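# Move the necktie from the basket onto the table

## Task

Remove the necktie from the basket so that the whole tie rests on the table (dropping it into place is allowed). Every other object must finish inside the basket, and the basket must sit upright and flat on the table without being tilted far. Afterwards open the grippers and move the arms away; anything held in place only by the robot at the end does not count.

## Robot and tools

Robot: two 6-joint arms, left_arm and right_arm, each with a parallel two-finger gripper and a wrist camera. Bases in the scene frame: left_arm at (-0.040, +0.286, 0) m, quat_wxyz (+0.995, 0, 0, -0.102); right_arm at (-0.046, -0.231, 0) m, quat_wxyz (+0.996, 0, 0, +0.086).

Scene frame: origin on the table top midway between the arms, +z up, +x out across the table, +y toward left_arm. The arm names do not match image left and right. Gripper fingers point along the gripper's +z axis and close along its y axis. The reported end_effector_position is the point between the finger pads, roughly 1 cm short of the fingertips; it can be somewhat wrong, more so when the arm is stretched far.

Tool execute_actions, argument actions: a list holding zero or one item.
- Empty list []: no command, just returns state plus camera pictures.
- Move: {"rows": [[...]], "steps": N}, N from 3 to 15 (default 15), each step 1/30 s. Each row drives one step; if there are fewer rows than steps, the last row repeats. Each row is one flat list of 14 numbers covering both arms: left_arm waist, shoulder, elbow, wrist pitch, wrist yaw, wrist roll, opening, then the same seven for right_arm. Always send all 14 even if one arm is meant to stay still (repeat its current angles).
- Wait: {"steps": N}, N up to 300, no new command; counted from the previous result.
- Optional pictures: true/false requests images; without it, pictures come only with the empty list.

Joint numbers are absolute target angles in radians in each arm's own joint space (same values as printed under Joint positions), not offsets. Stated ranges per arm: waist -2.618 to 3.054, shoulder 0.000 to 3.142, elbow 0.000 to 3.142, wrist pitch -1.571 to 1.571, wrist yaw -1.571 to 1.571, wrist roll -2.094 to 2.094. The true end may differ by up to 0.036 rad. A target beyond an end by over 0.036 rad, and farther out than the joint currently is, gets the whole call refused (nothing is sent). Targets past the real end are clipped, and the result may say "joint sent to its limit" (possibly referring to an earlier action); absence of that line does not prove more room exists.

Opening is a scale from -1 (closed) to +1 (fully open, about 0.094 m pad gap). grip_measured reports the fingers on that same scale; between the extremes, the fingers go to where grip_measured equals your number. To hold something, command about 0.03 below grip_measured for a firm grip, less below for a gentler one. Pad force tops out near 50 to 62 N (less on some grippers, less on parts under ~2 mm thick); first contact can spike. Readings may be off by about 1 mm per gripper, constant within a scene.

Motion: each joint's sent target is capped ahead of its measured angle (waist 0.202, shoulder 0.258, elbow 0.238, wrist pitch 0.573, wrist yaw and roll 0.522 rad per step), and targets that would move the gripper over 70 mm from where it is are scaled back, so large moves need several actions. Arms keep heading to the last row while you think or wait, until they nearly stop or a step is HELD. The simulation runs during your replies; each result is captured 3 steps before its action ends and those steps run afterward.

Result lines: a state line per arm with end_effector_position (m) and end_effector_quat_wxyz in the scene frame; Joint positions and Joint velocities (six joints in rad, rad/s, then pad gap in m, m/s); grip_measured. "joint command not followed" means a clearance check altered or blocked joint targets on some steps while the rest of the row still ran. HELD marks steps where your row, fully or partly, was not sent. MOTOR HOT appears from 75 °C; OVER-TEMPERATURE FAULT means an arm was stopped (at 90 °C for 10 s; at 100 °C it goes limp and drops). Holding loads, even while idle, heats motors.

Tool zoom_image: camera (one of cam_high, cam_low, cam_roll_left, cam_roll_right, cam_left_wrist, cam_right_wrist) and region [x0, y0, x1, y1] in pixels of that camera's latest image, origin top-left, at most 504 by 504. Fixed cameras are 504x504; wrist cameras are 616x616 fisheye. Calibration (K, distortion, T_world_to_cam) is given per camera and may be off by a couple of degrees and millimetres.

Tool read_manual: section "licences"; returns URDF licence text only, no motion.

Tool finished_scene: scene = the current scene number; ends and grades it, cannot be reversed, and reports success. Replying with no tool call ends everything.

Cautions: never knock rigid items off the table; do not tip the basket far; do not let the arms collide or push against each other; avoid drops, slips, slams and hard shoves. Objects may be nudged occasionally by outside pushes. Finish with grippers open and arms withdrawn before calling finished_scene.

Each tool is called after ">>>" as a command line: name --argument value for each argument, lists and objects as JSON in quotes; but a table of rows of numbers goes row by row, as --pt "numbers of a row", without its own name.

## Session

>>> execute_actions --actions '[]'

Scene clock: 0.00 s of 5400.00 s.
left_arm: end_effector_position=(+0.3289, +0.2093, +0.4131) grip_measured=+1.000 end_effector_quat_wxyz=(+0.709, +0.074, +0.697, -0.072) | right_arm: end_effector_position=(+0.3272, -0.1595, +0.4002) grip_measured=+1.000 end_effector_quat_wxyz=(+0.696, -0.064, +0.711, +0.070)
Joint positions: left_arm=[-0.005  1.032  1.047  0.001 -0.002  0.005  0.094] | right_arm=[ 0.014  1.039  1.036 -0.017 -0.004  0.01   0.094]
Joint velocities: left_arm=[ 0.002  0.002 -0.017 -0.007 -0.007 -0.022  0.   ] | right_arm=[-0.027 -0.012 -0.002 -0.007  0.066 -0.066  0.   ]
Motor temperatures (°C, as the motors report them): left_arm=[26 26 26 25 26 24] | right_arm=[26 23 26 24 26 24]

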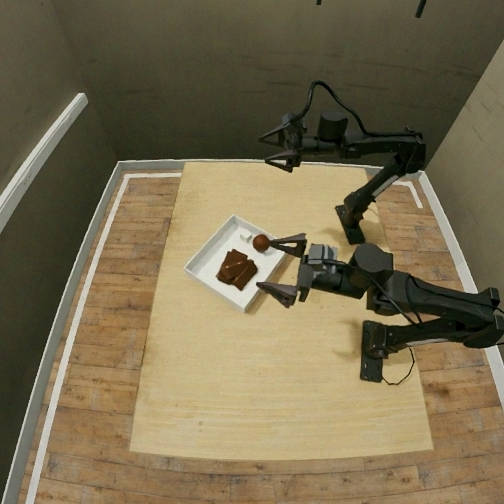

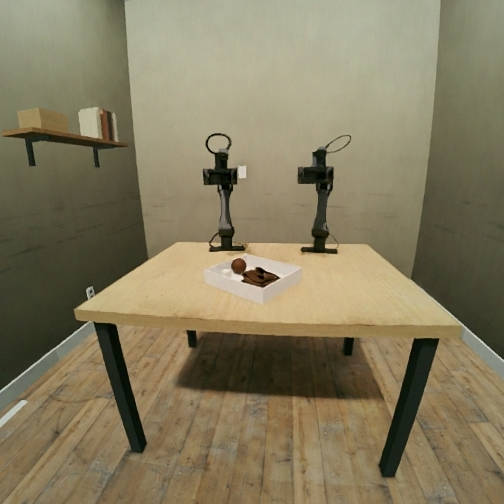

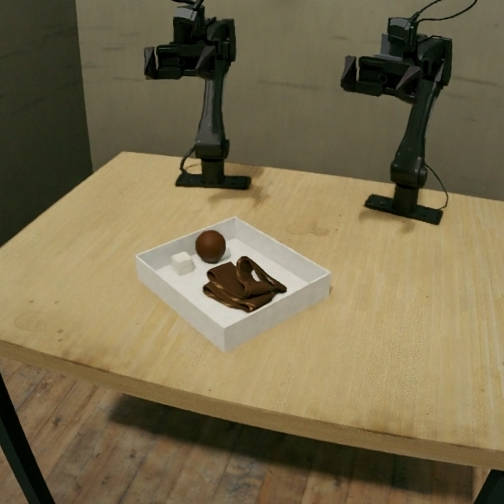

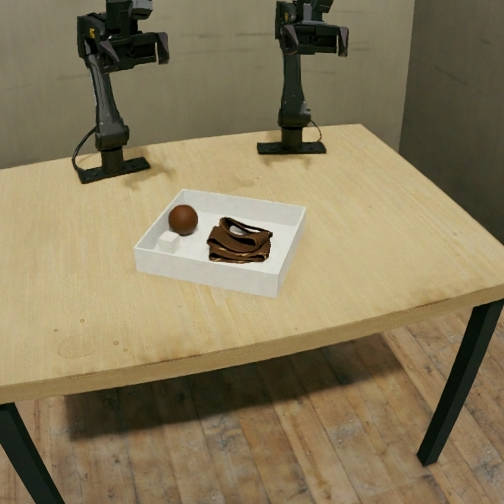

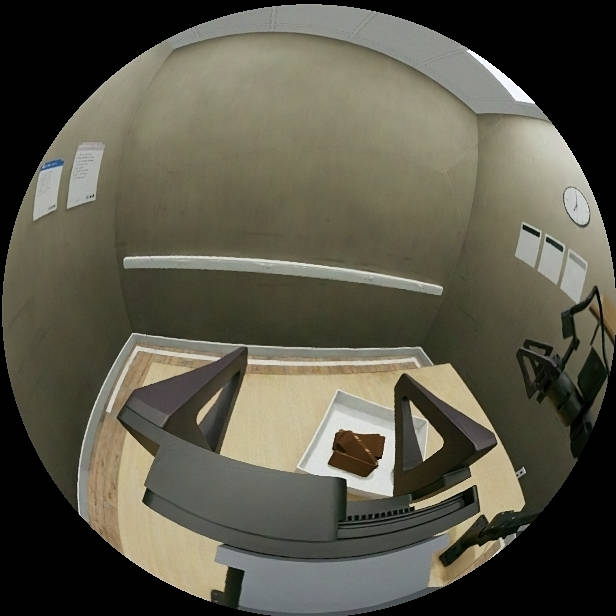

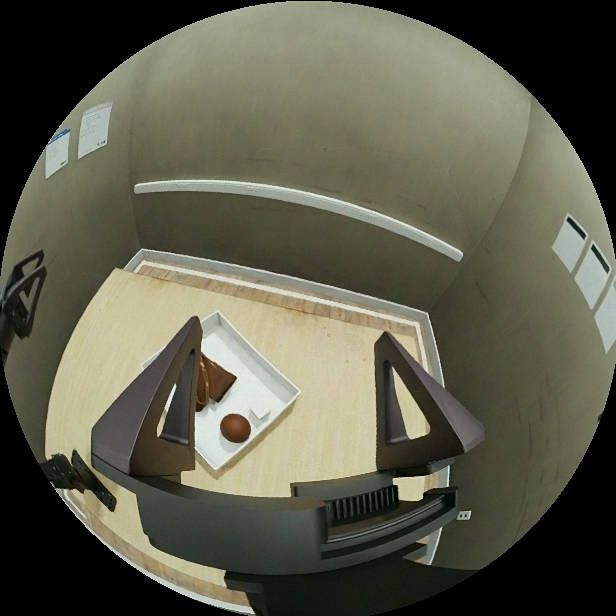

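>>> zoom_image --camera "cam_roll_left" --region '[120, 200, 340, 360]'

>>> zoom_image --camera "cam_roll_right" --region '[120, 170, 320, 310]'

>>> zoom_image --camera "cam_high" --region '[170, 200, 300, 320]'

Region (120, 200, 340, 360) of cam_roll_left's 504x504 image, scaled by 2.291, with more detail than that image has; it fills the top 367 rows of this view, and the rest is white.

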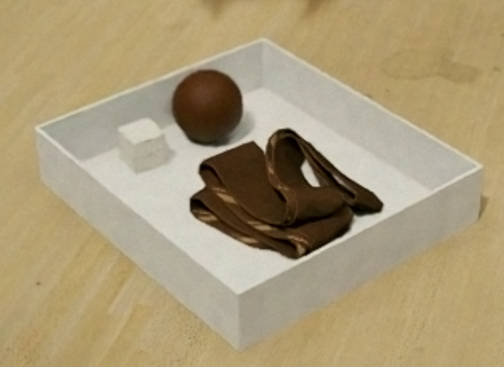

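Region (120, 170, 320, 310) of cam_roll_right's 504x504 image, scaled by 2.520, with more detail than that image has; it fills the top 353 rows of this view, and the rest is white.

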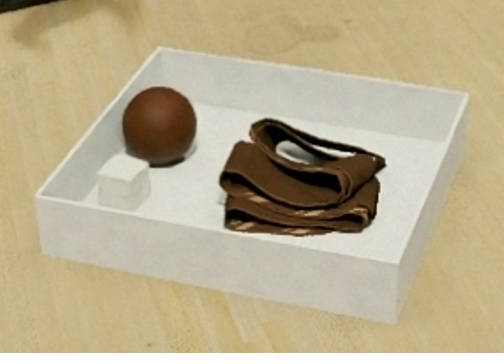

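Region (170, 200, 300, 320) of cam_high's 504x504 image, scaled by 3.877, with more detail than that image has; it fills the top 465 rows of this view, and the rest is white.

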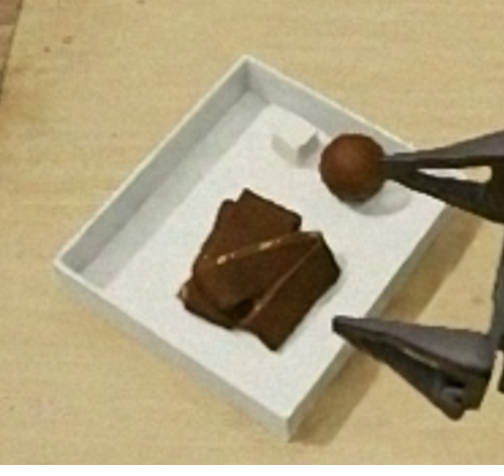

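>>> execute_actions --actions '[{"rows": [[-0.03,1.1,1.1,-0.06,0,0,1,0.014,1.039,1.036,-0.017,0,0,1],[-0.06,1.19,1.17,-0.15,0,0,1,0.014,1.039,1.036,-0.017,0,0,1],[-0.33,1.964,1.751,-0.869,0,0,1,0.014,1.039,1.036,-0.017,0,0,1]], "steps": 15}]'

>>> execute_actions --actions '[{"steps": 30}]' --pictures true

Scene clock: 2.00 s of 5400.00 s.
left_arm: end_effector_position=(+0.3932, +0.0355, +0.2783) grip_measured=+1.000 end_effector_quat_wxyz=(+0.424, +0.236, +0.867, -0.113) | right_arm: end_effector_position=(+0.3272, -0.1595, +0.4002) grip_measured=+1.000 end_effector_quat_wxyz=(+0.696, -0.065, +0.711, +0.069)
Joint positions: left_arm=[-0.322  1.714  1.677 -0.625  0.     0.004  0.094] | right_arm=[ 0.014  1.039  1.036 -0.017 -0.004  0.007  0.094]
Joint velocities: left_arm=[-0.242  1.961  1.038 -0.183  0.066  0.081  0.   ] | right_arm=[ 0.002 -0.012  0.002  0.081 -0.051 -0.051  0.   ]
Motor temperatures (°C, as the motors report them): left_arm=[26 26 26 25 26 24] | right_arm=[26 23 26 24 26 24]
Steps of this call (steps 1 to 48: nothing new was sent; steps 49 to 60: the first 12 steps of this action). Readings (joint positions):
49: left_arm=[-0.006 1.038 1.052 -0.005 -0.002 0.005] | right_arm=[0.014 1.039 1.036 -0.017 -0.004 0.009]
50: left_arm=[-0.014 1.063 1.077 -0.028 -0.004 0.005] | right_arm=[0.014 1.039 1.036 -0.017 -0.004 0.009]
52: left_arm=[-0.077 1.160 1.183 -0.142 -0.014 0.004] | right_arm=[0.014 1.039 1.036 -0.017 -0.004 0.008]
56: left_arm=[-0.238 1.398 1.401 -0.402 -0.011 0.004] | right_arm=[0.014 1.039 1.036 -0.017 -0.004 0.007]
60: the state above

Scene clock: 3.00 s of 5400.00 s.
left_arm: end_effector_position=(+0.3787, +0.0396, +0.1354) grip_measured=+1.000 end_effector_quat_wxyz=(+0.220, +0.259, +0.939, -0.060) | right_arm: end_effector_position=(+0.3272, -0.1595, +0.4002) grip_measured=+1.000 end_effector_quat_wxyz=(+0.696, -0.065, +0.711, +0.069)
Joint positions: left_arm=[-0.329  1.975  1.722 -0.858  0.002  0.004  0.094] | right_arm=[ 0.014  1.039  1.036 -0.017 -0.004  0.007  0.094]
Joint velocities: left_arm=[ 0.007 -0.007 -0.007 -0.095  0.081 -0.007  0.   ] | right_arm=[-0.002  0.002 -0.002 -0.022  0.022 -0.007  0.   ]
Motor temperatures (°C, as the motors report them): left_arm=[26 26 27 25 26 24] | right_arm=[26 23 27 25 26 24]
Kept back: nothing.
Steps of this call (steps 1 to 3: the last 3 steps of your previous action; steps 4 to 30: the robot went on to your last target). Readings (joint positions):
1: left_arm=[-0.328 1.776 1.701 -0.633 0.002 0.004] | right_arm=[0.014 1.039 1.036 -0.017 -0.004 0.007]
2: left_arm=[-0.329 1.831 1.713 -0.651 0.002 0.004] | right_arm=[0.014 1.039 1.036 -0.017 -0.004 0.007]
4: left_arm=[-0.329 1.929 1.722 -0.709 0.002 0.004] | right_arm=[0.014 1.039 1.036 -0.017 -0.004 0.007]
8: left_arm=[-0.329 2.024 1.722 -0.824 0.002 0.004] | right_arm=[0.014 1.039 1.036 -0.017 -0.004 0.007]
30: the state above
All arms were judged still, so your last target was given up. Only a new action makes them travel on or press farther. Fingers that are still opening or closing keep moving.
camera_calibration (this result's frames):
cam_left_wrist: T_world_to_cam=[[-0.340812, -0.939997, 0.0158882, 0.170446], [-0.938951, 0.341182, 0.0443281, 0.377648], [-0.047089, 0.000189344, -0.998891, 0.265231], [0, 0, 0, 1]] pos_world=[0.425172, 0.0313216, 0.245489]
cam_right_wrist: T_world_to_cam=[[0.134047, -0.967443, 0.214677, -0.291675], [-0.740763, -0.24172, -0.626771, 0.472518], [0.658256, -0.0750083, -0.749048, 0.171032], [0, 0, 0, 1]] pos_world=[0.276539, -0.155133, 0.486887]

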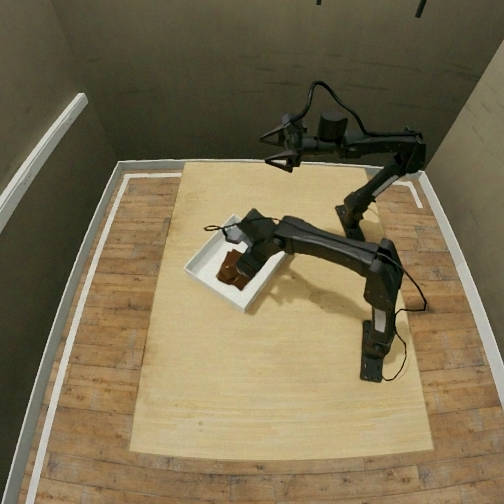

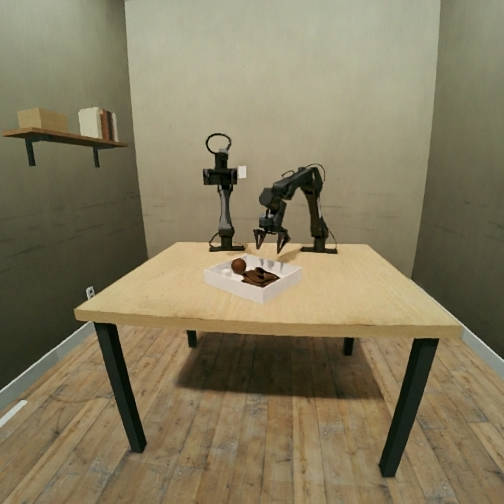

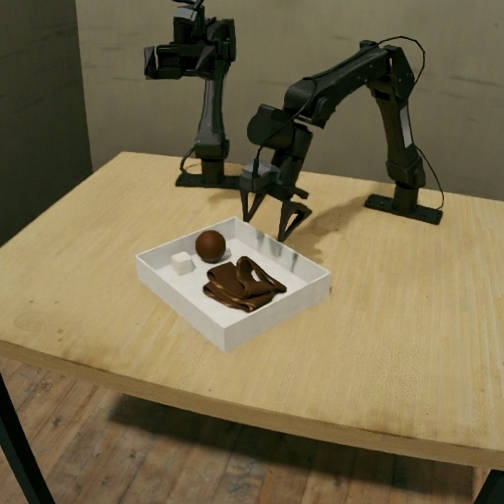

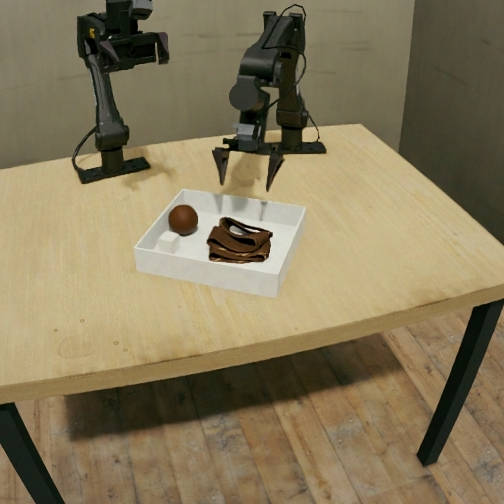

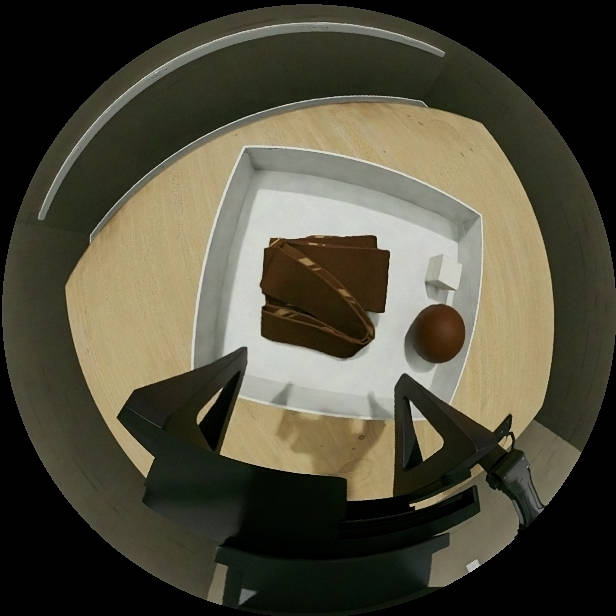

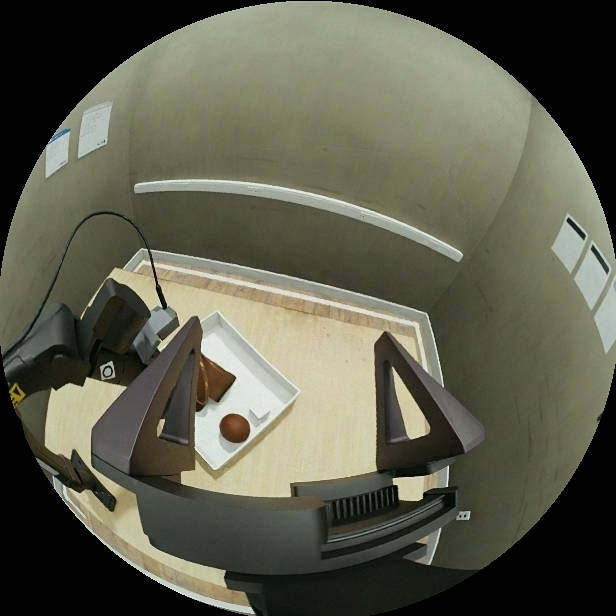

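>>> zoom_image --camera "cam_left_wrist" --region '[230, 200, 430, 400]'

Region (230, 200, 430, 400) of cam_left_wrist's 616x616 image, scaled by 2.520, with more detail than that image has.

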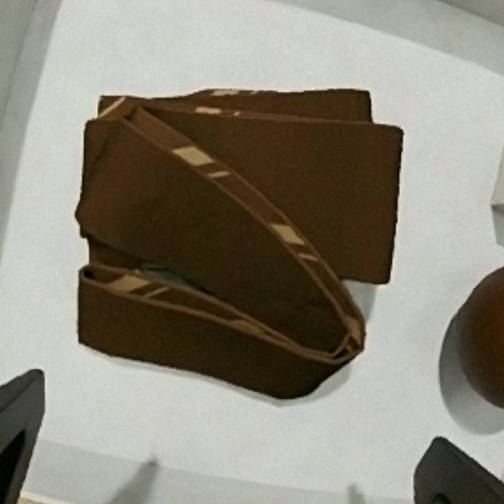

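>>> execute_actions --actions '[{"rows": [[-0.3,1.95,1.72,-0.84,0,0,1,0.014,1.039,1.036,-0.017,0,0,1],[-0.25,1.9,1.7,-0.8,0,0,1,0.014,1.039,1.036,-0.017,0,0,1],[-0.19,1.84,1.66,-0.75,0,0,1,0.014,1.039,1.036,-0.03,0,0,1],[-0.12,1.77,1.61,-0.69,0,0,1,0.014,1.05,1.05,-0.06,-0.02,-0.04,1],[-0.05,1.7,1.56,-0.63,0,0,1,0.014,1.07,1.07,-0.1,-0.04,-0.08,1],[0.02,1.63,1.51,-0.57,0,0,1,0.014,1.1,1.1,-0.15,-0.06,-0.13,1],[0.08,1.56,1.46,-0.51,0,0,1,0.02,1.14,1.14,-0.2,-0.08,-0.18,1],[0.14,1.49,1.41,-0.45,0,0,1,0.02,1.19,1.19,-0.26,-0.1,-0.23,1],[0.19,1.42,1.36,-0.39,0,0,1,0.025,1.25,1.25,-0.32,-0.13,-0.28,1],[0.23,1.35,1.31,-0.33,0,0,1,0.03,1.31,1.31,-0.38,-0.15,-0.33,1],[0.26,1.29,1.26,-0.27,0,0,1,0.035,1.37,1.37,-0.44,-0.18,-0.38,1],[0.28,1.23,1.21,-0.21,0,0,1,0.04,1.43,1.43,-0.5,-0.2,-0.43,1],[0.29,1.17,1.17,-0.16,0,0,1,0.045,1.49,1.49,-0.56,-0.22,-0.48,1],[0.3,1.12,1.13,-0.11,0,0,1,0.05,1.55,1.55,-0.62,-0.25,-0.53,1],[0.3,1.03,1.05,0,0,0,1,0.09,2.2,2.12,-1.08,-0.42,-0.89,1]], "steps": 15}]'

>>> execute_actions --actions '[{"steps": 24}]'

Scene clock: 5.80 s of 5400.00 s.
left_arm: end_effector_position=(+0.4115, +0.2209, +0.2349) grip_measured=+1.000 end_effector_quat_wxyz=(+0.414, +0.069, +0.907, -0.033) | right_arm: end_effector_position=(+0.3747, -0.1283, +0.3783) grip_measured=+1.000 end_effector_quat_wxyz=(+0.616, -0.203, +0.761, +0.027)
Joint positions: left_arm=[ 0.062  1.559  1.379 -0.534  0.009  0.004  0.094] | right_arm=[ 0.021  1.297  1.319 -0.265 -0.109 -0.244  0.094]
Joint velocities: left_arm=[ 1.409 -1.59  -1.399  1.429 -0.007  0.007  0.   ] | right_arm=[ 0.12   1.751  1.775 -1.223 -0.564 -1.297  0.   ]
Motor temperatures (°C, as the motors report them): left_arm=[26 28 27 25 26 24] | right_arm=[26 23 27 25 26 24]
Steps of this call (steps 1 to 72: nothing new was sent; steps 73 to 84: the first 12 steps of this action). Readings (joint positions):
73: left_arm=[-0.328 1.975 1.722 -0.858 0.002 0.004] | right_arm=[0.014 1.039 1.036 -0.017 -0.004 0.007]
74: left_arm=[-0.321 1.969 1.718 -0.850 0.005 0.004] | right_arm=[0.014 1.039 1.036 -0.017 -0.004 0.007]
76: left_arm=[-0.281 1.928 1.676 -0.816 0.013 0.004] | right_arm=[0.014 1.039 1.036 -0.019 -0.005 0.001]
80: left_arm=[-0.127 1.771 1.553 -0.713 0.012 0.004] | right_arm=[0.014 1.091 1.099 -0.105 -0.039 -0.089]
84: the state above

Scene clock: 6.60 s of 5400.00 s.
left_arm: end_effector_position=(+0.3316, +0.3235, +0.4222) grip_measured=+1.000 end_effector_quat_wxyz=(+0.717, -0.034, +0.696, +0.037) | right_arm: end_effector_position=(+0.4361, -0.0299, +0.1405) grip_measured=+1.000 end_effector_quat_wxyz=(+0.238, -0.550, +0.790, +0.129)
Joint positions: left_arm=[ 0.298  1.025  1.068 -0.013 -0.006  0.004  0.094] | right_arm=[ 0.088  2.218  2.092 -1.06  -0.401 -0.878  0.094]
Joint velocities: left_arm=[ 0.002 -0.002 -0.007  0.066 -0.051 -0.066  0.   ] | right_arm=[-0.012 -0.085  0.1   -0.051 -0.037 -0.081  0.   ]
Motor temperatures (°C, as the motors report them): left_arm=[26 27 27 26 26 24] | right_arm=[26 23 27 25 26 24]
Kept back: nothing.
Steps of this call (steps 1 to 3: the last 3 steps of your previous action; steps 4 to 24: the robot went on to your last target). Readings (joint positions):
1: left_arm=[0.113 1.503 1.332 -0.485 0.008 0.004] | right_arm=[0.026 1.359 1.380 -0.310 -0.128 -0.287]
2: left_arm=[0.163 1.446 1.285 -0.435 0.006 0.004] | right_arm=[0.031 1.422 1.441 -0.358 -0.149 -0.333]
4: left_arm=[0.251 1.316 1.170 -0.308 -0.002 0.004] | right_arm=[0.046 1.548 1.565 -0.492 -0.212 -0.469]
8: left_arm=[0.298 1.093 1.070 -0.173 -0.011 0.004] | right_arm=[0.079 1.846 1.865 -0.798 -0.323 -0.697]
24: the state above

>>> execute_actions --actions '[{"rows": [[0.3,1.03,1.05,0,0,0,1,0.09,2.22,2.13,-1.08,-0.43,-0.9,1],[0.3,1.03,1.05,0,0,0,1,0.091,2.24,2.14,-1.085,-0.435,-0.9,1],[0.3,1.03,1.05,0,0,0,1,0.092,2.26,2.155,-1.09,-0.44,-0.9,1],[0.3,1.03,1.05,0,0,0,1,0.093,2.28,2.17,-1.09,-0.44,-0.9,1],[0.3,1.03,1.05,0,0,0,1,0.094,2.3,2.18,-1.095,-0.44,-0.9,1],[0.3,1.03,1.05,0,0,0,1,0.095,2.315,2.185,-1.095,-0.44,-0.9,1],[0.3,1.03,1.05,0,0,0,1,0.095,2.325,2.19,-1.095,-0.44,-0.9,1]], "steps": 15}]'

>>> execute_actions --actions '[{"steps": 8}]' --pictures true

Scene clock: 7.13 s of 5400.00 s.
left_arm: end_effector_position=(+0.3316, +0.3234, +0.4226) grip_measured=+1.000 end_effector_quat_wxyz=(+0.717, -0.033, +0.695, +0.037) | right_arm: end_effector_position=(+0.4456, -0.0237, +0.1146) grip_measured=+1.000 end_effector_quat_wxyz=(+0.222, -0.555, +0.789, +0.145)
Joint positions: left_arm=[ 0.298  1.025  1.068 -0.011 -0.006  0.004  0.094] | right_arm=[ 0.088  2.319  2.165 -1.077 -0.423 -0.892  0.094]
Joint velocities: left_arm=[-0.017 -0.012  0.007 -0.11   0.037 -0.081  0.   ] | right_arm=[-0.022  0.168 -0.022 -0.022 -0.066  0.007  0.   ]
Motor temperatures (°C, as the motors report them): left_arm=[26 27 27 26 26 24] | right_arm=[26 24 27 25 26 24]
Steps of this call (steps 1 to 4: the robot went on to your last target; steps 5 to 16: the first 12 steps of this action). Readings (joint positions):
5: left_arm=[0.298 1.025 1.068 -0.012 -0.006 0.004] | right_arm=[0.088 2.213 2.096 -1.060 -0.406 -0.883]
6: left_arm=[0.298 1.025 1.068 -0.012 -0.006 0.004] | right_arm=[0.088 2.215 2.100 -1.063 -0.408 -0.885]
8: left_arm=[0.298 1.025 1.068 -0.011 -0.006 0.004] | right_arm=[0.088 2.230 2.122 -1.071 -0.414 -0.888]
12: left_arm=[0.298 1.025 1.068 -0.011 -0.006 0.004] | right_arm=[0.088 2.282 2.164 -1.071 -0.422 -0.891]
16: the state above

Scene clock: 7.40 s of 5400.00 s.
left_arm: end_effector_position=(+0.3316, +0.3234, +0.4226) grip_measured=+1.000 end_effector_quat_wxyz=(+0.717, -0.033, +0.695, +0.037) | right_arm: end_effector_position=(+0.4445, -0.0237, +0.1110) grip_measured=+1.000 end_effector_quat_wxyz=(+0.217, -0.555, +0.790, +0.147)
Joint positions: left_arm=[ 0.298  1.025  1.068 -0.011 -0.006  0.004  0.094] | right_arm=[ 0.088  2.325  2.165 -1.081 -0.424 -0.893  0.094]
Joint velocities: left_arm=[ 0.012  0.007 -0.017 -0.037 -0.007 -0.051  0.   ] | right_arm=[ 0.007 -0.002 -0.007  0.037 -0.081 -0.051  0.   ]
Motor temperatures (°C, as the motors report them): left_arm=[26 27 27 26 26 24] | right_arm=[26 24 27 25 26 24]
Kept back: nothing.
Steps of this call (steps 1 to 3: the last 3 steps of your previous action; steps 4 to 8: the robot went on to your last target). Readings (joint positions):
1: left_arm=[0.298 1.025 1.068 -0.011 -0.006 0.004] | right_arm=[0.088 2.323 2.165 -1.078 -0.423 -0.892]
2: left_arm=[0.298 1.025 1.068 -0.011 -0.006 0.004] | right_arm=[0.088 2.325 2.165 -1.080 -0.423 -0.892]
4: left_arm=[0.298 1.025 1.068 -0.011 -0.006 0.004] | right_arm=[0.088 2.325 2.165 -1.081 -0.423 -0.893]
8: the state above
camera_calibration (this result's frames):
cam_left_wrist: T_world_to_cam=[[0.161619, -0.971214, 0.174992, 0.192843], [-0.426792, -0.228671, -0.874962, 0.626811], [0.889791, 0.0667253, -0.451464, -0.013669], [0, 0, 0, 1]] pos_world=[0.248513, 0.331538, 0.508518]
cam_right_wrist: T_world_to_cam=[[0.96954, -0.179535, 0.166613, -0.461391], [-0.22655, -0.915884, 0.331407, 0.0600544], [0.0930989, -0.359059, -0.92866, 0.151793], [0, 0, 0, 1]] pos_world=[0.44681, 0.02667, 0.197936]

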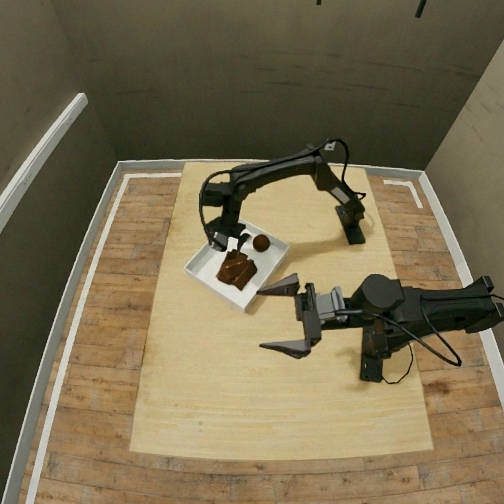

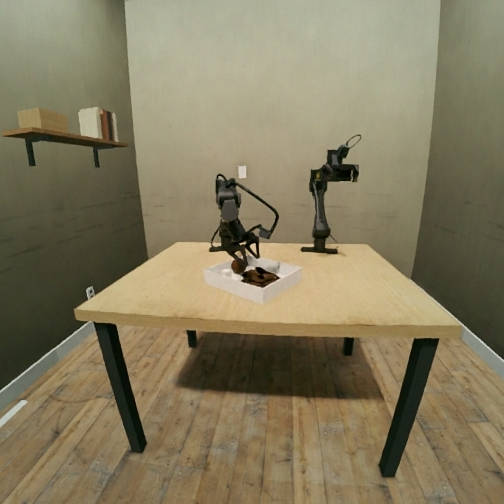

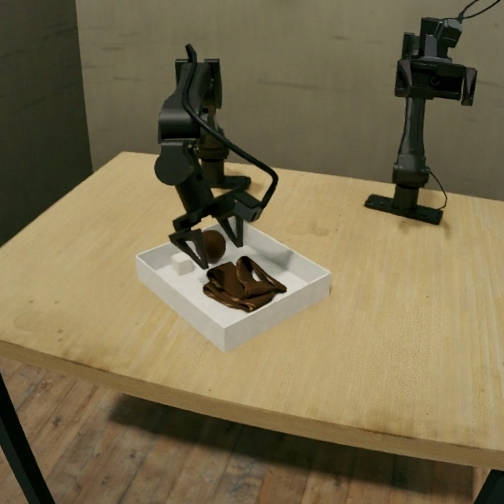

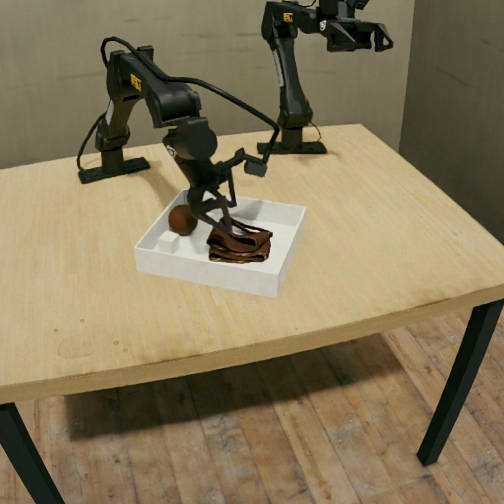

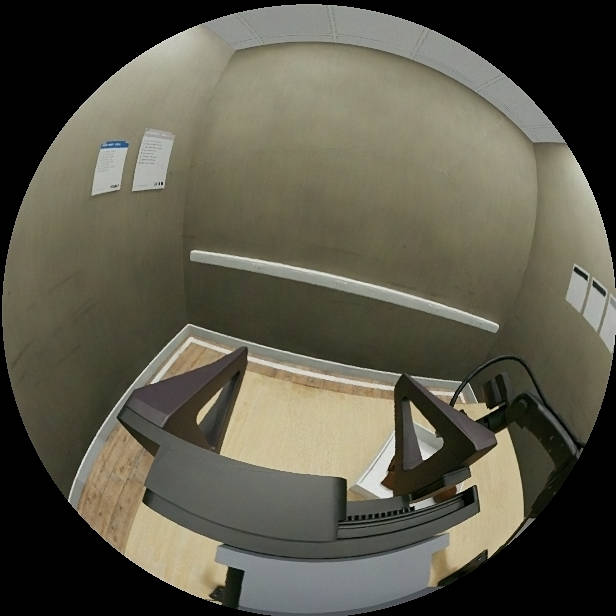

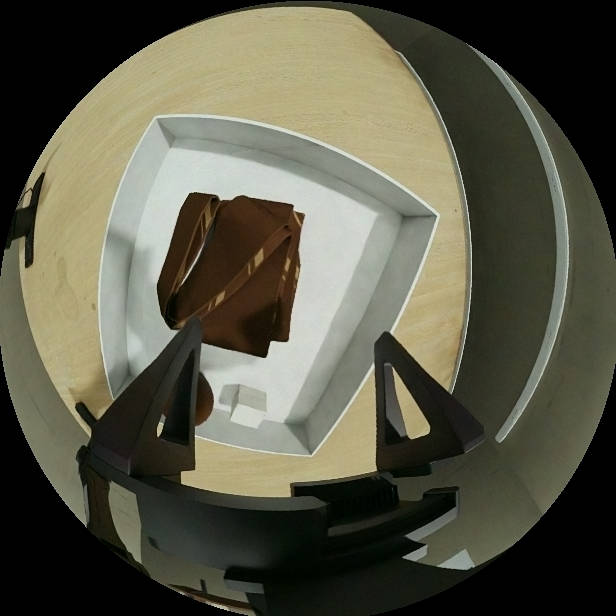

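>>> zoom_image --camera "cam_right_wrist" --region '[130, 170, 410, 400]'

Region (130, 170, 410, 400) of cam_right_wrist's 616x616 image, scaled by 1.800, with more detail than that image has; it fills the top 414 rows of this view, and the rest is white.

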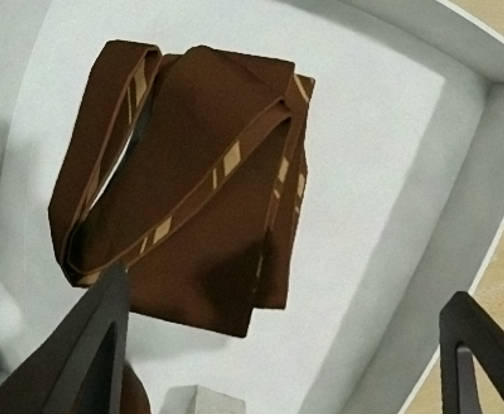

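>>> execute_actions --actions '[{"rows": [[0.3,1.03,1.05,0,0,0,1,0.105,2.322,2.15,-1.07,-0.42,-0.89,1],[0.3,1.03,1.05,0,0,0,1,0.115,2.32,2.135,-1.055,-0.415,-0.88,1],[0.3,1.03,1.05,0,0,0,1,0.128,2.318,2.118,-1.035,-0.41,-0.865,1],[0.3,1.03,1.05,0,0,0,1,0.141,2.315,2.1,-1.015,-0.4,-0.85,1],[0.3,1.03,1.05,0,0,0,1,0.154,2.312,2.08,-0.995,-0.395,-0.835,1],[0.3,1.03,1.05,0,0,0,1,0.166,2.309,2.062,-0.975,-0.388,-0.82,1],[0.3,1.03,1.05,0,0,0,1,0.176,2.306,2.048,-0.96,-0.382,-0.808,1],[0.3,1.03,1.05,0,0,0,1,0.182,2.304,2.038,-0.95,-0.38,-0.8,1]], "steps": 15}]'

>>> execute_actions --actions '[{"steps": 8}]' --pictures true

Scene clock: 8.77 s of 5400.00 s.
left_arm: end_effector_position=(+0.3316, +0.3234, +0.4227) grip_measured=+1.000 end_effector_quat_wxyz=(+0.717, -0.033, +0.695, +0.037) | right_arm: end_effector_position=(+0.4216, +0.0184, +0.0810) grip_measured=+1.000 end_effector_quat_wxyz=(+0.195, -0.567, +0.786, +0.149)
Joint positions: left_arm=[ 0.298  1.025  1.068 -0.011 -0.006  0.004  0.094] | right_arm=[ 0.19   2.321  2.051 -0.983 -0.386 -0.825  0.094]
Joint velocities: left_arm=[-0.002 -0.007 -0.007 -0.037 -0.081 -0.037  0.   ] | right_arm=[ 0.154 -0.007 -0.032  0.081  0.051  0.11   0.   ]
Motor temperatures (°C, as the motors report them): left_arm=[26 27 27 26 26 24] | right_arm=[26 25 27 25 26 24]
Steps of this call (steps 1 to 15: the robot went on to your last target; steps 16 to 29: nothing new was sent; steps 30 to 41: the first 12 steps of this action). Readings (joint positions):
30: left_arm=[0.298 1.025 1.068 -0.011 -0.006 0.004] | right_arm=[0.089 2.325 2.165 -1.081 -0.423 -0.893]
31: left_arm=[0.298 1.025 1.068 -0.011 -0.006 0.004] | right_arm=[0.091 2.325 2.165 -1.078 -0.420 -0.892]
33: left_arm=[0.298 1.025 1.068 -0.011 -0.006 0.004] | right_arm=[0.100 2.323 2.150 -1.056 -0.412 -0.883]
37: left_arm=[0.298 1.025 1.068 -0.011 -0.006 0.004] | right_arm=[0.148 2.321 2.084 -1.000 -0.392 -0.848]
41: the state above

Scene clock: 9.03 s of 5400.00 s.
left_arm: end_effector_position=(+0.3316, +0.3234, +0.4227) grip_measured=+1.000 end_effector_quat_wxyz=(+0.717, -0.033, +0.695, +0.037) | right_arm: end_effector_position=(+0.4278, +0.0188, +0.0825) grip_measured=+1.000 end_effector_quat_wxyz=(+0.205, -0.562, +0.789, +0.143)
Joint positions: left_arm=[ 0.298  1.025  1.068 -0.011 -0.006  0.004  0.094] | right_arm=[ 0.189  2.321  2.051 -0.957 -0.378 -0.811  0.094]
Joint velocities: left_arm=[ 0.002 -0.022 -0.002 -0.022 -0.037  0.066  0.   ] | right_arm=[ 0.002 -0.022 -0.017  0.051  0.022  0.037  0.   ]
Motor temperatures (°C, as the motors report them): left_arm=[26 27 27 26 26 24] | right_arm=[26 25 27 25 26 24]
Kept back: nothing.
Steps of this call (steps 1 to 3: the last 3 steps of your previous action; steps 4 to 8: the robot went on to your last target). Readings (joint positions):
1: left_arm=[0.298 1.025 1.068 -0.011 -0.006 0.004] | right_arm=[0.192 2.321 2.051 -0.979 -0.386 -0.822]
2: left_arm=[0.298 1.025 1.068 -0.011 -0.006 0.004] | right_arm=[0.193 2.321 2.051 -0.973 -0.386 -0.819]
4: left_arm=[0.298 1.025 1.068 -0.011 -0.006 0.004] | right_arm=[0.191 2.321 2.051 -0.965 -0.382 -0.815]
8: the state above
camera_calibration (this result's frames):
cam_left_wrist: T_world_to_cam=[[0.161553, -0.971221, 0.175018, 0.19284], [-0.42646, -0.22864, -0.875132, 0.626844], [0.889962, 0.0667415, -0.451124, -0.0138295], [0, 0, 0, 1]] pos_world=[0.248478, 0.331535, 0.508582]
cam_right_wrist: T_world_to_cam=[[0.973679, -0.162312, 0.160012, -0.434355], [-0.210133, -0.911185, 0.354383, 0.095662], [0.0882803, -0.378679, -0.921308, 0.143949], [0, 0, 0, 1]] pos_world=[0.430316, 0.071175, 0.168222]

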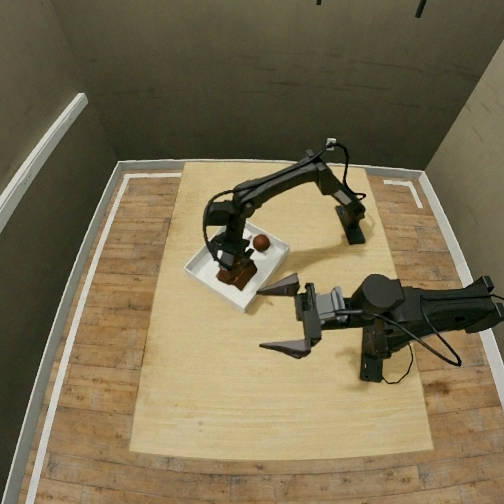

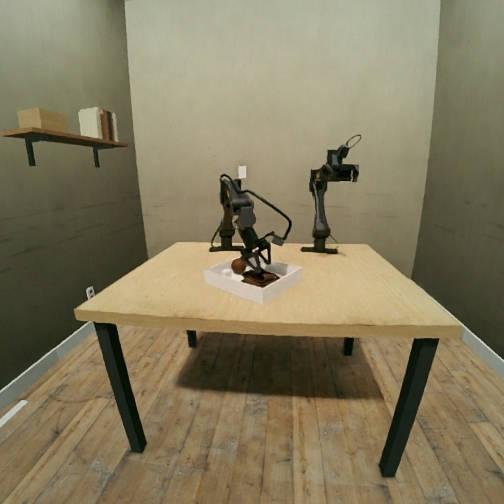

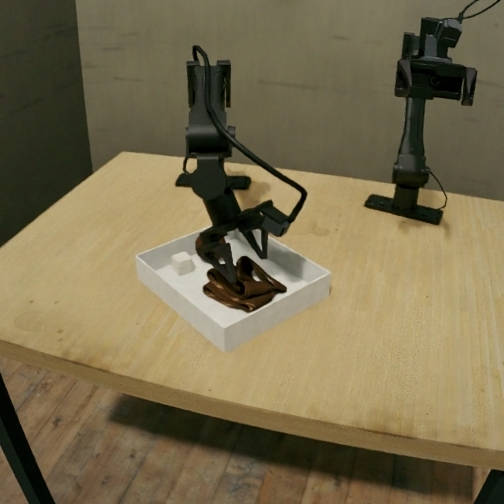

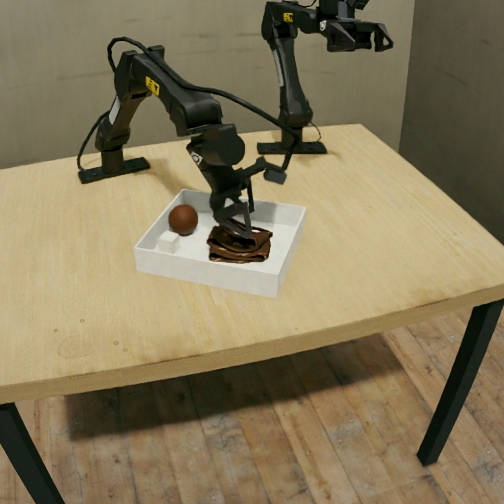

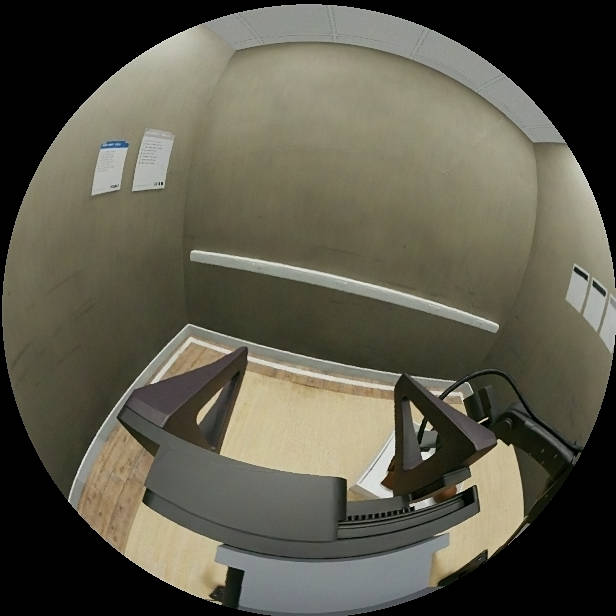

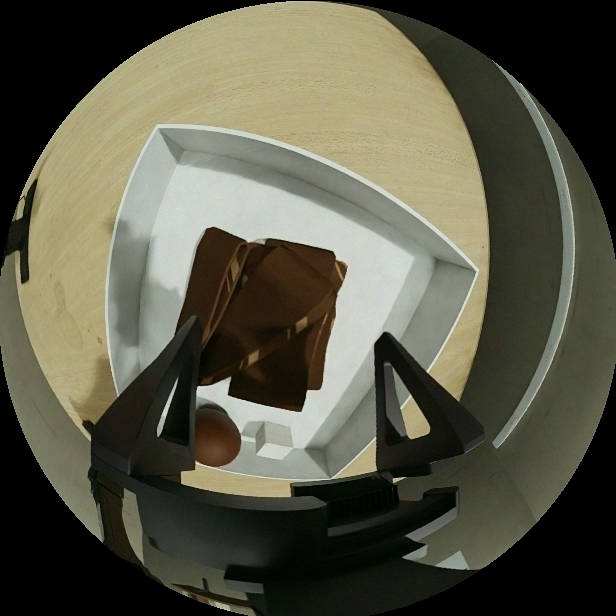

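>>> zoom_image --camera "cam_right_wrist" --region '[160, 210, 410, 430]'

Region (160, 210, 410, 430) of cam_right_wrist's 616x616 image, scaled by 2.016, with more detail than that image has; it fills the top 444 rows of this view, and the rest is white.

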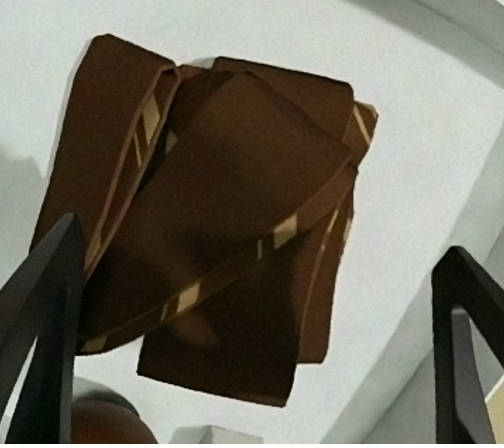

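>>> execute_actions --actions '[{"rows": [[0.3,1.03,1.05,0,0,0,1,0.186,2.33,2.036,-0.94,-0.38,-0.805,1],[0.3,1.03,1.05,0,0,0,1,0.186,2.336,2.03,-0.928,-0.38,-0.805,1],[0.3,1.03,1.05,0,0,0,1,0.186,2.341,2.02,-0.913,-0.38,-0.805,1],[0.3,1.03,1.05,0,0,0,1,0.186,2.346,2.008,-0.896,-0.38,-0.805,1],[0.3,1.03,1.05,0,0,0,1,0.186,2.351,1.996,-0.878,-0.38,-0.805,1],[0.3,1.03,1.05,0,0,0,1,0.186,2.355,1.984,-0.86,-0.38,-0.805,1],[0.3,1.03,1.05,0,0,0,1,0.186,2.359,1.972,-0.843,-0.38,-0.805,1],[0.3,1.03,1.05,0,0,0,1,0.186,2.363,1.96,-0.827,-0.38,-0.805,1],[0.3,1.03,1.05,0,0,0,1,0.186,2.366,1.95,-0.813,-0.38,-0.805,1],[0.3,1.03,1.05,0,0,0,1,0.186,2.369,1.941,-0.802,-0.38,-0.805,1],[0.3,1.03,1.05,0,0,0,1,0.186,2.371,1.934,-0.795,-0.38,-0.805,1]], "steps": 15}]'

>>> execute_actions --actions '[{"steps": 12}]' --pictures true

Scene clock: 10.17 s of 5400.00 s.
left_arm: end_effector_position=(+0.3316, +0.3234, +0.4227) grip_measured=+1.000 end_effector_quat_wxyz=(+0.717, -0.033, +0.695, +0.037) | right_arm: end_effector_position=(+0.4323, +0.0201, +0.0487) grip_measured=+1.000 end_effector_quat_wxyz=(+0.209, -0.561, +0.789, +0.141)
Joint positions: left_arm=[ 0.298  1.025  1.068 -0.011 -0.006  0.004  0.094] | right_arm=[ 0.189  2.349  1.964 -0.833 -0.376 -0.808  0.094]
Joint velocities: left_arm=[ 0.002  0.012 -0.017  0.051 -0.022 -0.007  0.   ] | right_arm=[ 0.002  0.198 -0.232  0.11  -0.007  0.051  0.   ]
Motor temperatures (°C, as the motors report them): left_arm=[26 27 27 27 26 24] | right_arm=[26 25 28 25 26 24]
Steps of this call (steps 1 to 22: the robot went on to your last target; steps 23 to 34: the first 12 steps of this action). Readings (joint positions):
23: left_arm=[0.298 1.025 1.068 -0.011 -0.006 0.004] | right_arm=[0.189 2.321 2.051 -0.953 -0.377 -0.808]
24: left_arm=[0.298 1.025 1.068 -0.011 -0.006 0.004] | right_arm=[0.189 2.321 2.051 -0.950 -0.377 -0.808]
26: left_arm=[0.298 1.025 1.068 -0.011 -0.006 0.004] | right_arm=[0.189 2.321 2.045 -0.934 -0.377 -0.808]
30: left_arm=[0.298 1.025 1.068 -0.011 -0.006 0.004] | right_arm=[0.189 2.325 2.006 -0.881 -0.377 -0.808]
34: the state above

Scene clock: 10.57 s of 5400.00 s.
left_arm: end_effector_position=(+0.3316, +0.3234, +0.4227) grip_measured=+1.000 end_effector_quat_wxyz=(+0.717, -0.033, +0.695, +0.037) | right_arm: end_effector_position=(+0.4334, +0.0202, +0.0349) grip_measured=+1.000 end_effector_quat_wxyz=(+0.206, -0.561, +0.790, +0.141)
Joint positions: left_arm=[ 0.298  1.025  1.068 -0.011 -0.006  0.004  0.094] | right_arm=[ 0.189  2.37   1.947 -0.802 -0.374 -0.808  0.094]
Joint velocities: left_arm=[-0.002 -0.007 -0.007  0.022  0.007 -0.037  0.   ] | right_arm=[-0.017  0.002  0.007  0.081 -0.037  0.022  0.   ]
Motor temperatures (°C, as the motors report them): left_arm=[26 27 27 27 26 24] | right_arm=[26 26 28 25 26 24]
Kept back: nothing.
Steps of this call (steps 1 to 3: the last 3 steps of your previous action; steps 4 to 12: the robot went on to your last target). Readings (joint positions):
1: left_arm=[0.298 1.025 1.068 -0.011 -0.006 0.004] | right_arm=[0.189 2.356 1.957 -0.828 -0.376 -0.808]
2: left_arm=[0.298 1.025 1.068 -0.011 -0.006 0.004] | right_arm=[0.189 2.361 1.953 -0.824 -0.375 -0.808]
4: left_arm=[0.298 1.025 1.068 -0.011 -0.006 0.004] | right_arm=[0.189 2.369 1.948 -0.819 -0.375 -0.808]
8: left_arm=[0.298 1.025 1.068 -0.011 -0.006 0.004] | right_arm=[0.189 2.370 1.947 -0.808 -0.374 -0.808]
12: the state above
camera_calibration (this result's frames):
cam_left_wrist: T_world_to_cam=[[0.161553, -0.971221, 0.175018, 0.19284], [-0.42646, -0.22864, -0.875132, 0.626844], [0.889962, 0.0667415, -0.451124, -0.0138295], [0, 0, 0, 1]] pos_world=[0.248478, 0.331535, 0.508582]
cam_right_wrist: T_world_to_cam=[[0.972788, -0.165481, 0.162168, -0.431565], [-0.214088, -0.909617, 0.356037, 0.116628], [0.0885934, -0.381067, -0.920293, 0.100025], [0, 0, 0, 1]] pos_world=[0.435929, 0.072787, 0.120514]

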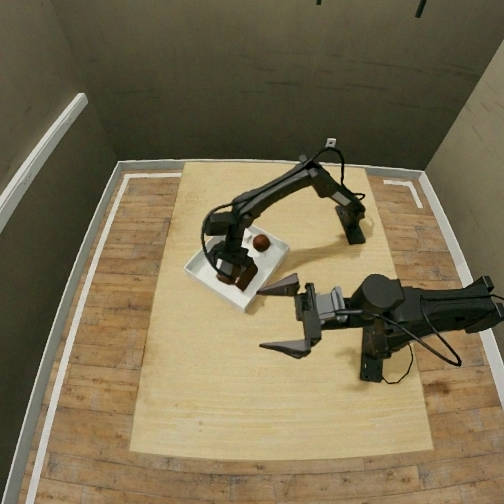

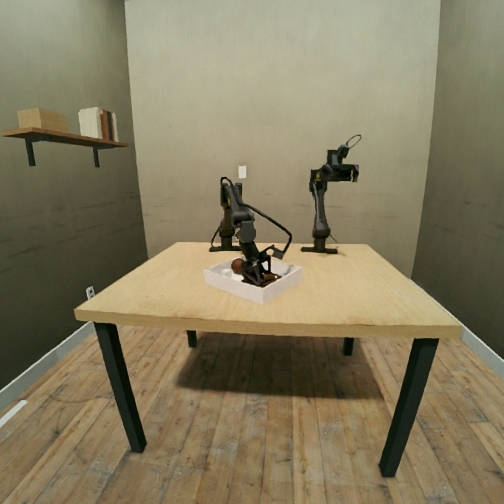

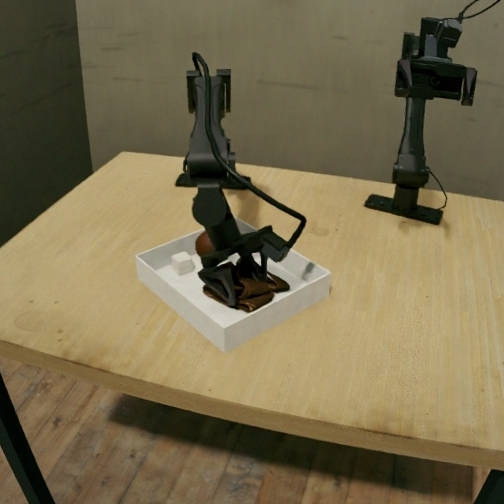

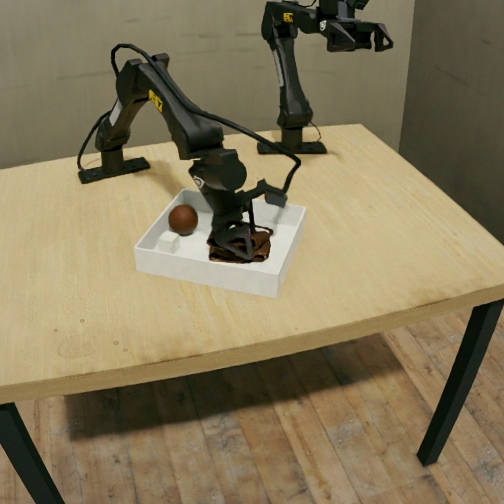

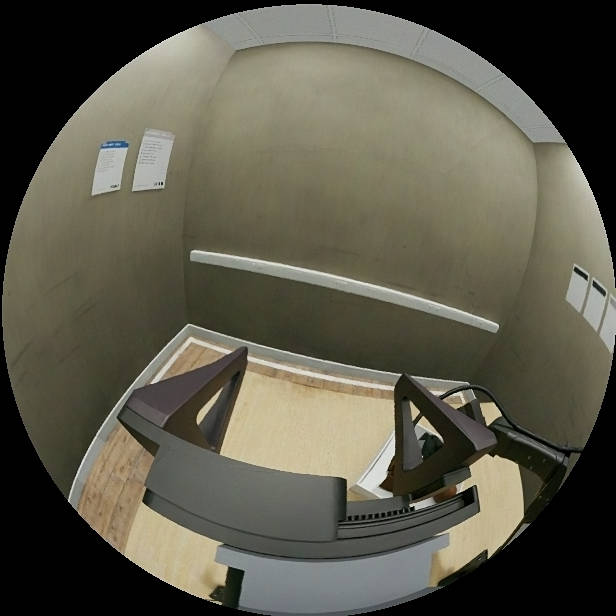

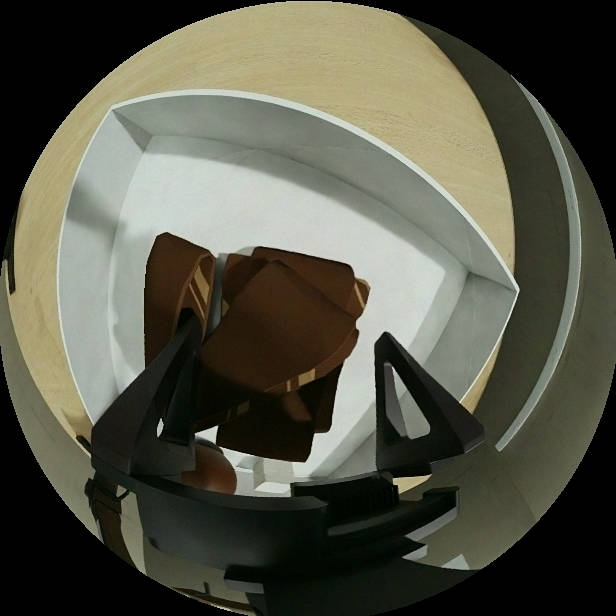

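>>> zoom_image --camera "cam_roll_left" --region '[170, 220, 320, 330]'

>>> zoom_image --camera "cam_right_wrist" --region '[130, 220, 420, 470]'

Region (170, 220, 320, 330) of cam_roll_left's 504x504 image, scaled by 3.360, with more detail than that image has; it fills the top 370 rows of this view, and the rest is white.

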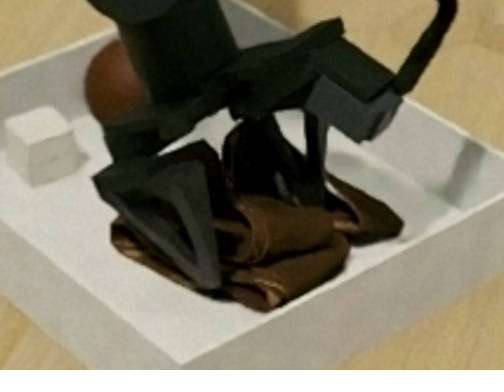

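Region (130, 220, 420, 470) of cam_right_wrist's 616x616 image, scaled by 1.738, with more detail than that image has; it fills the top 434 rows of this view, and the rest is white.

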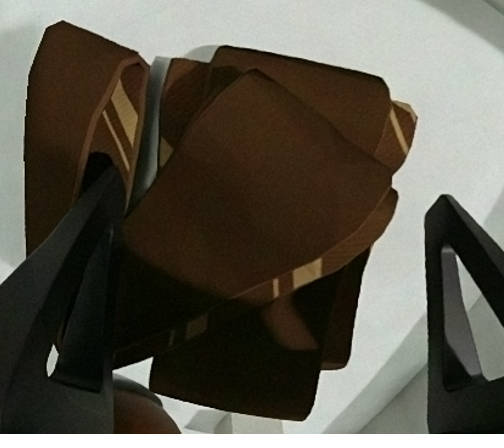

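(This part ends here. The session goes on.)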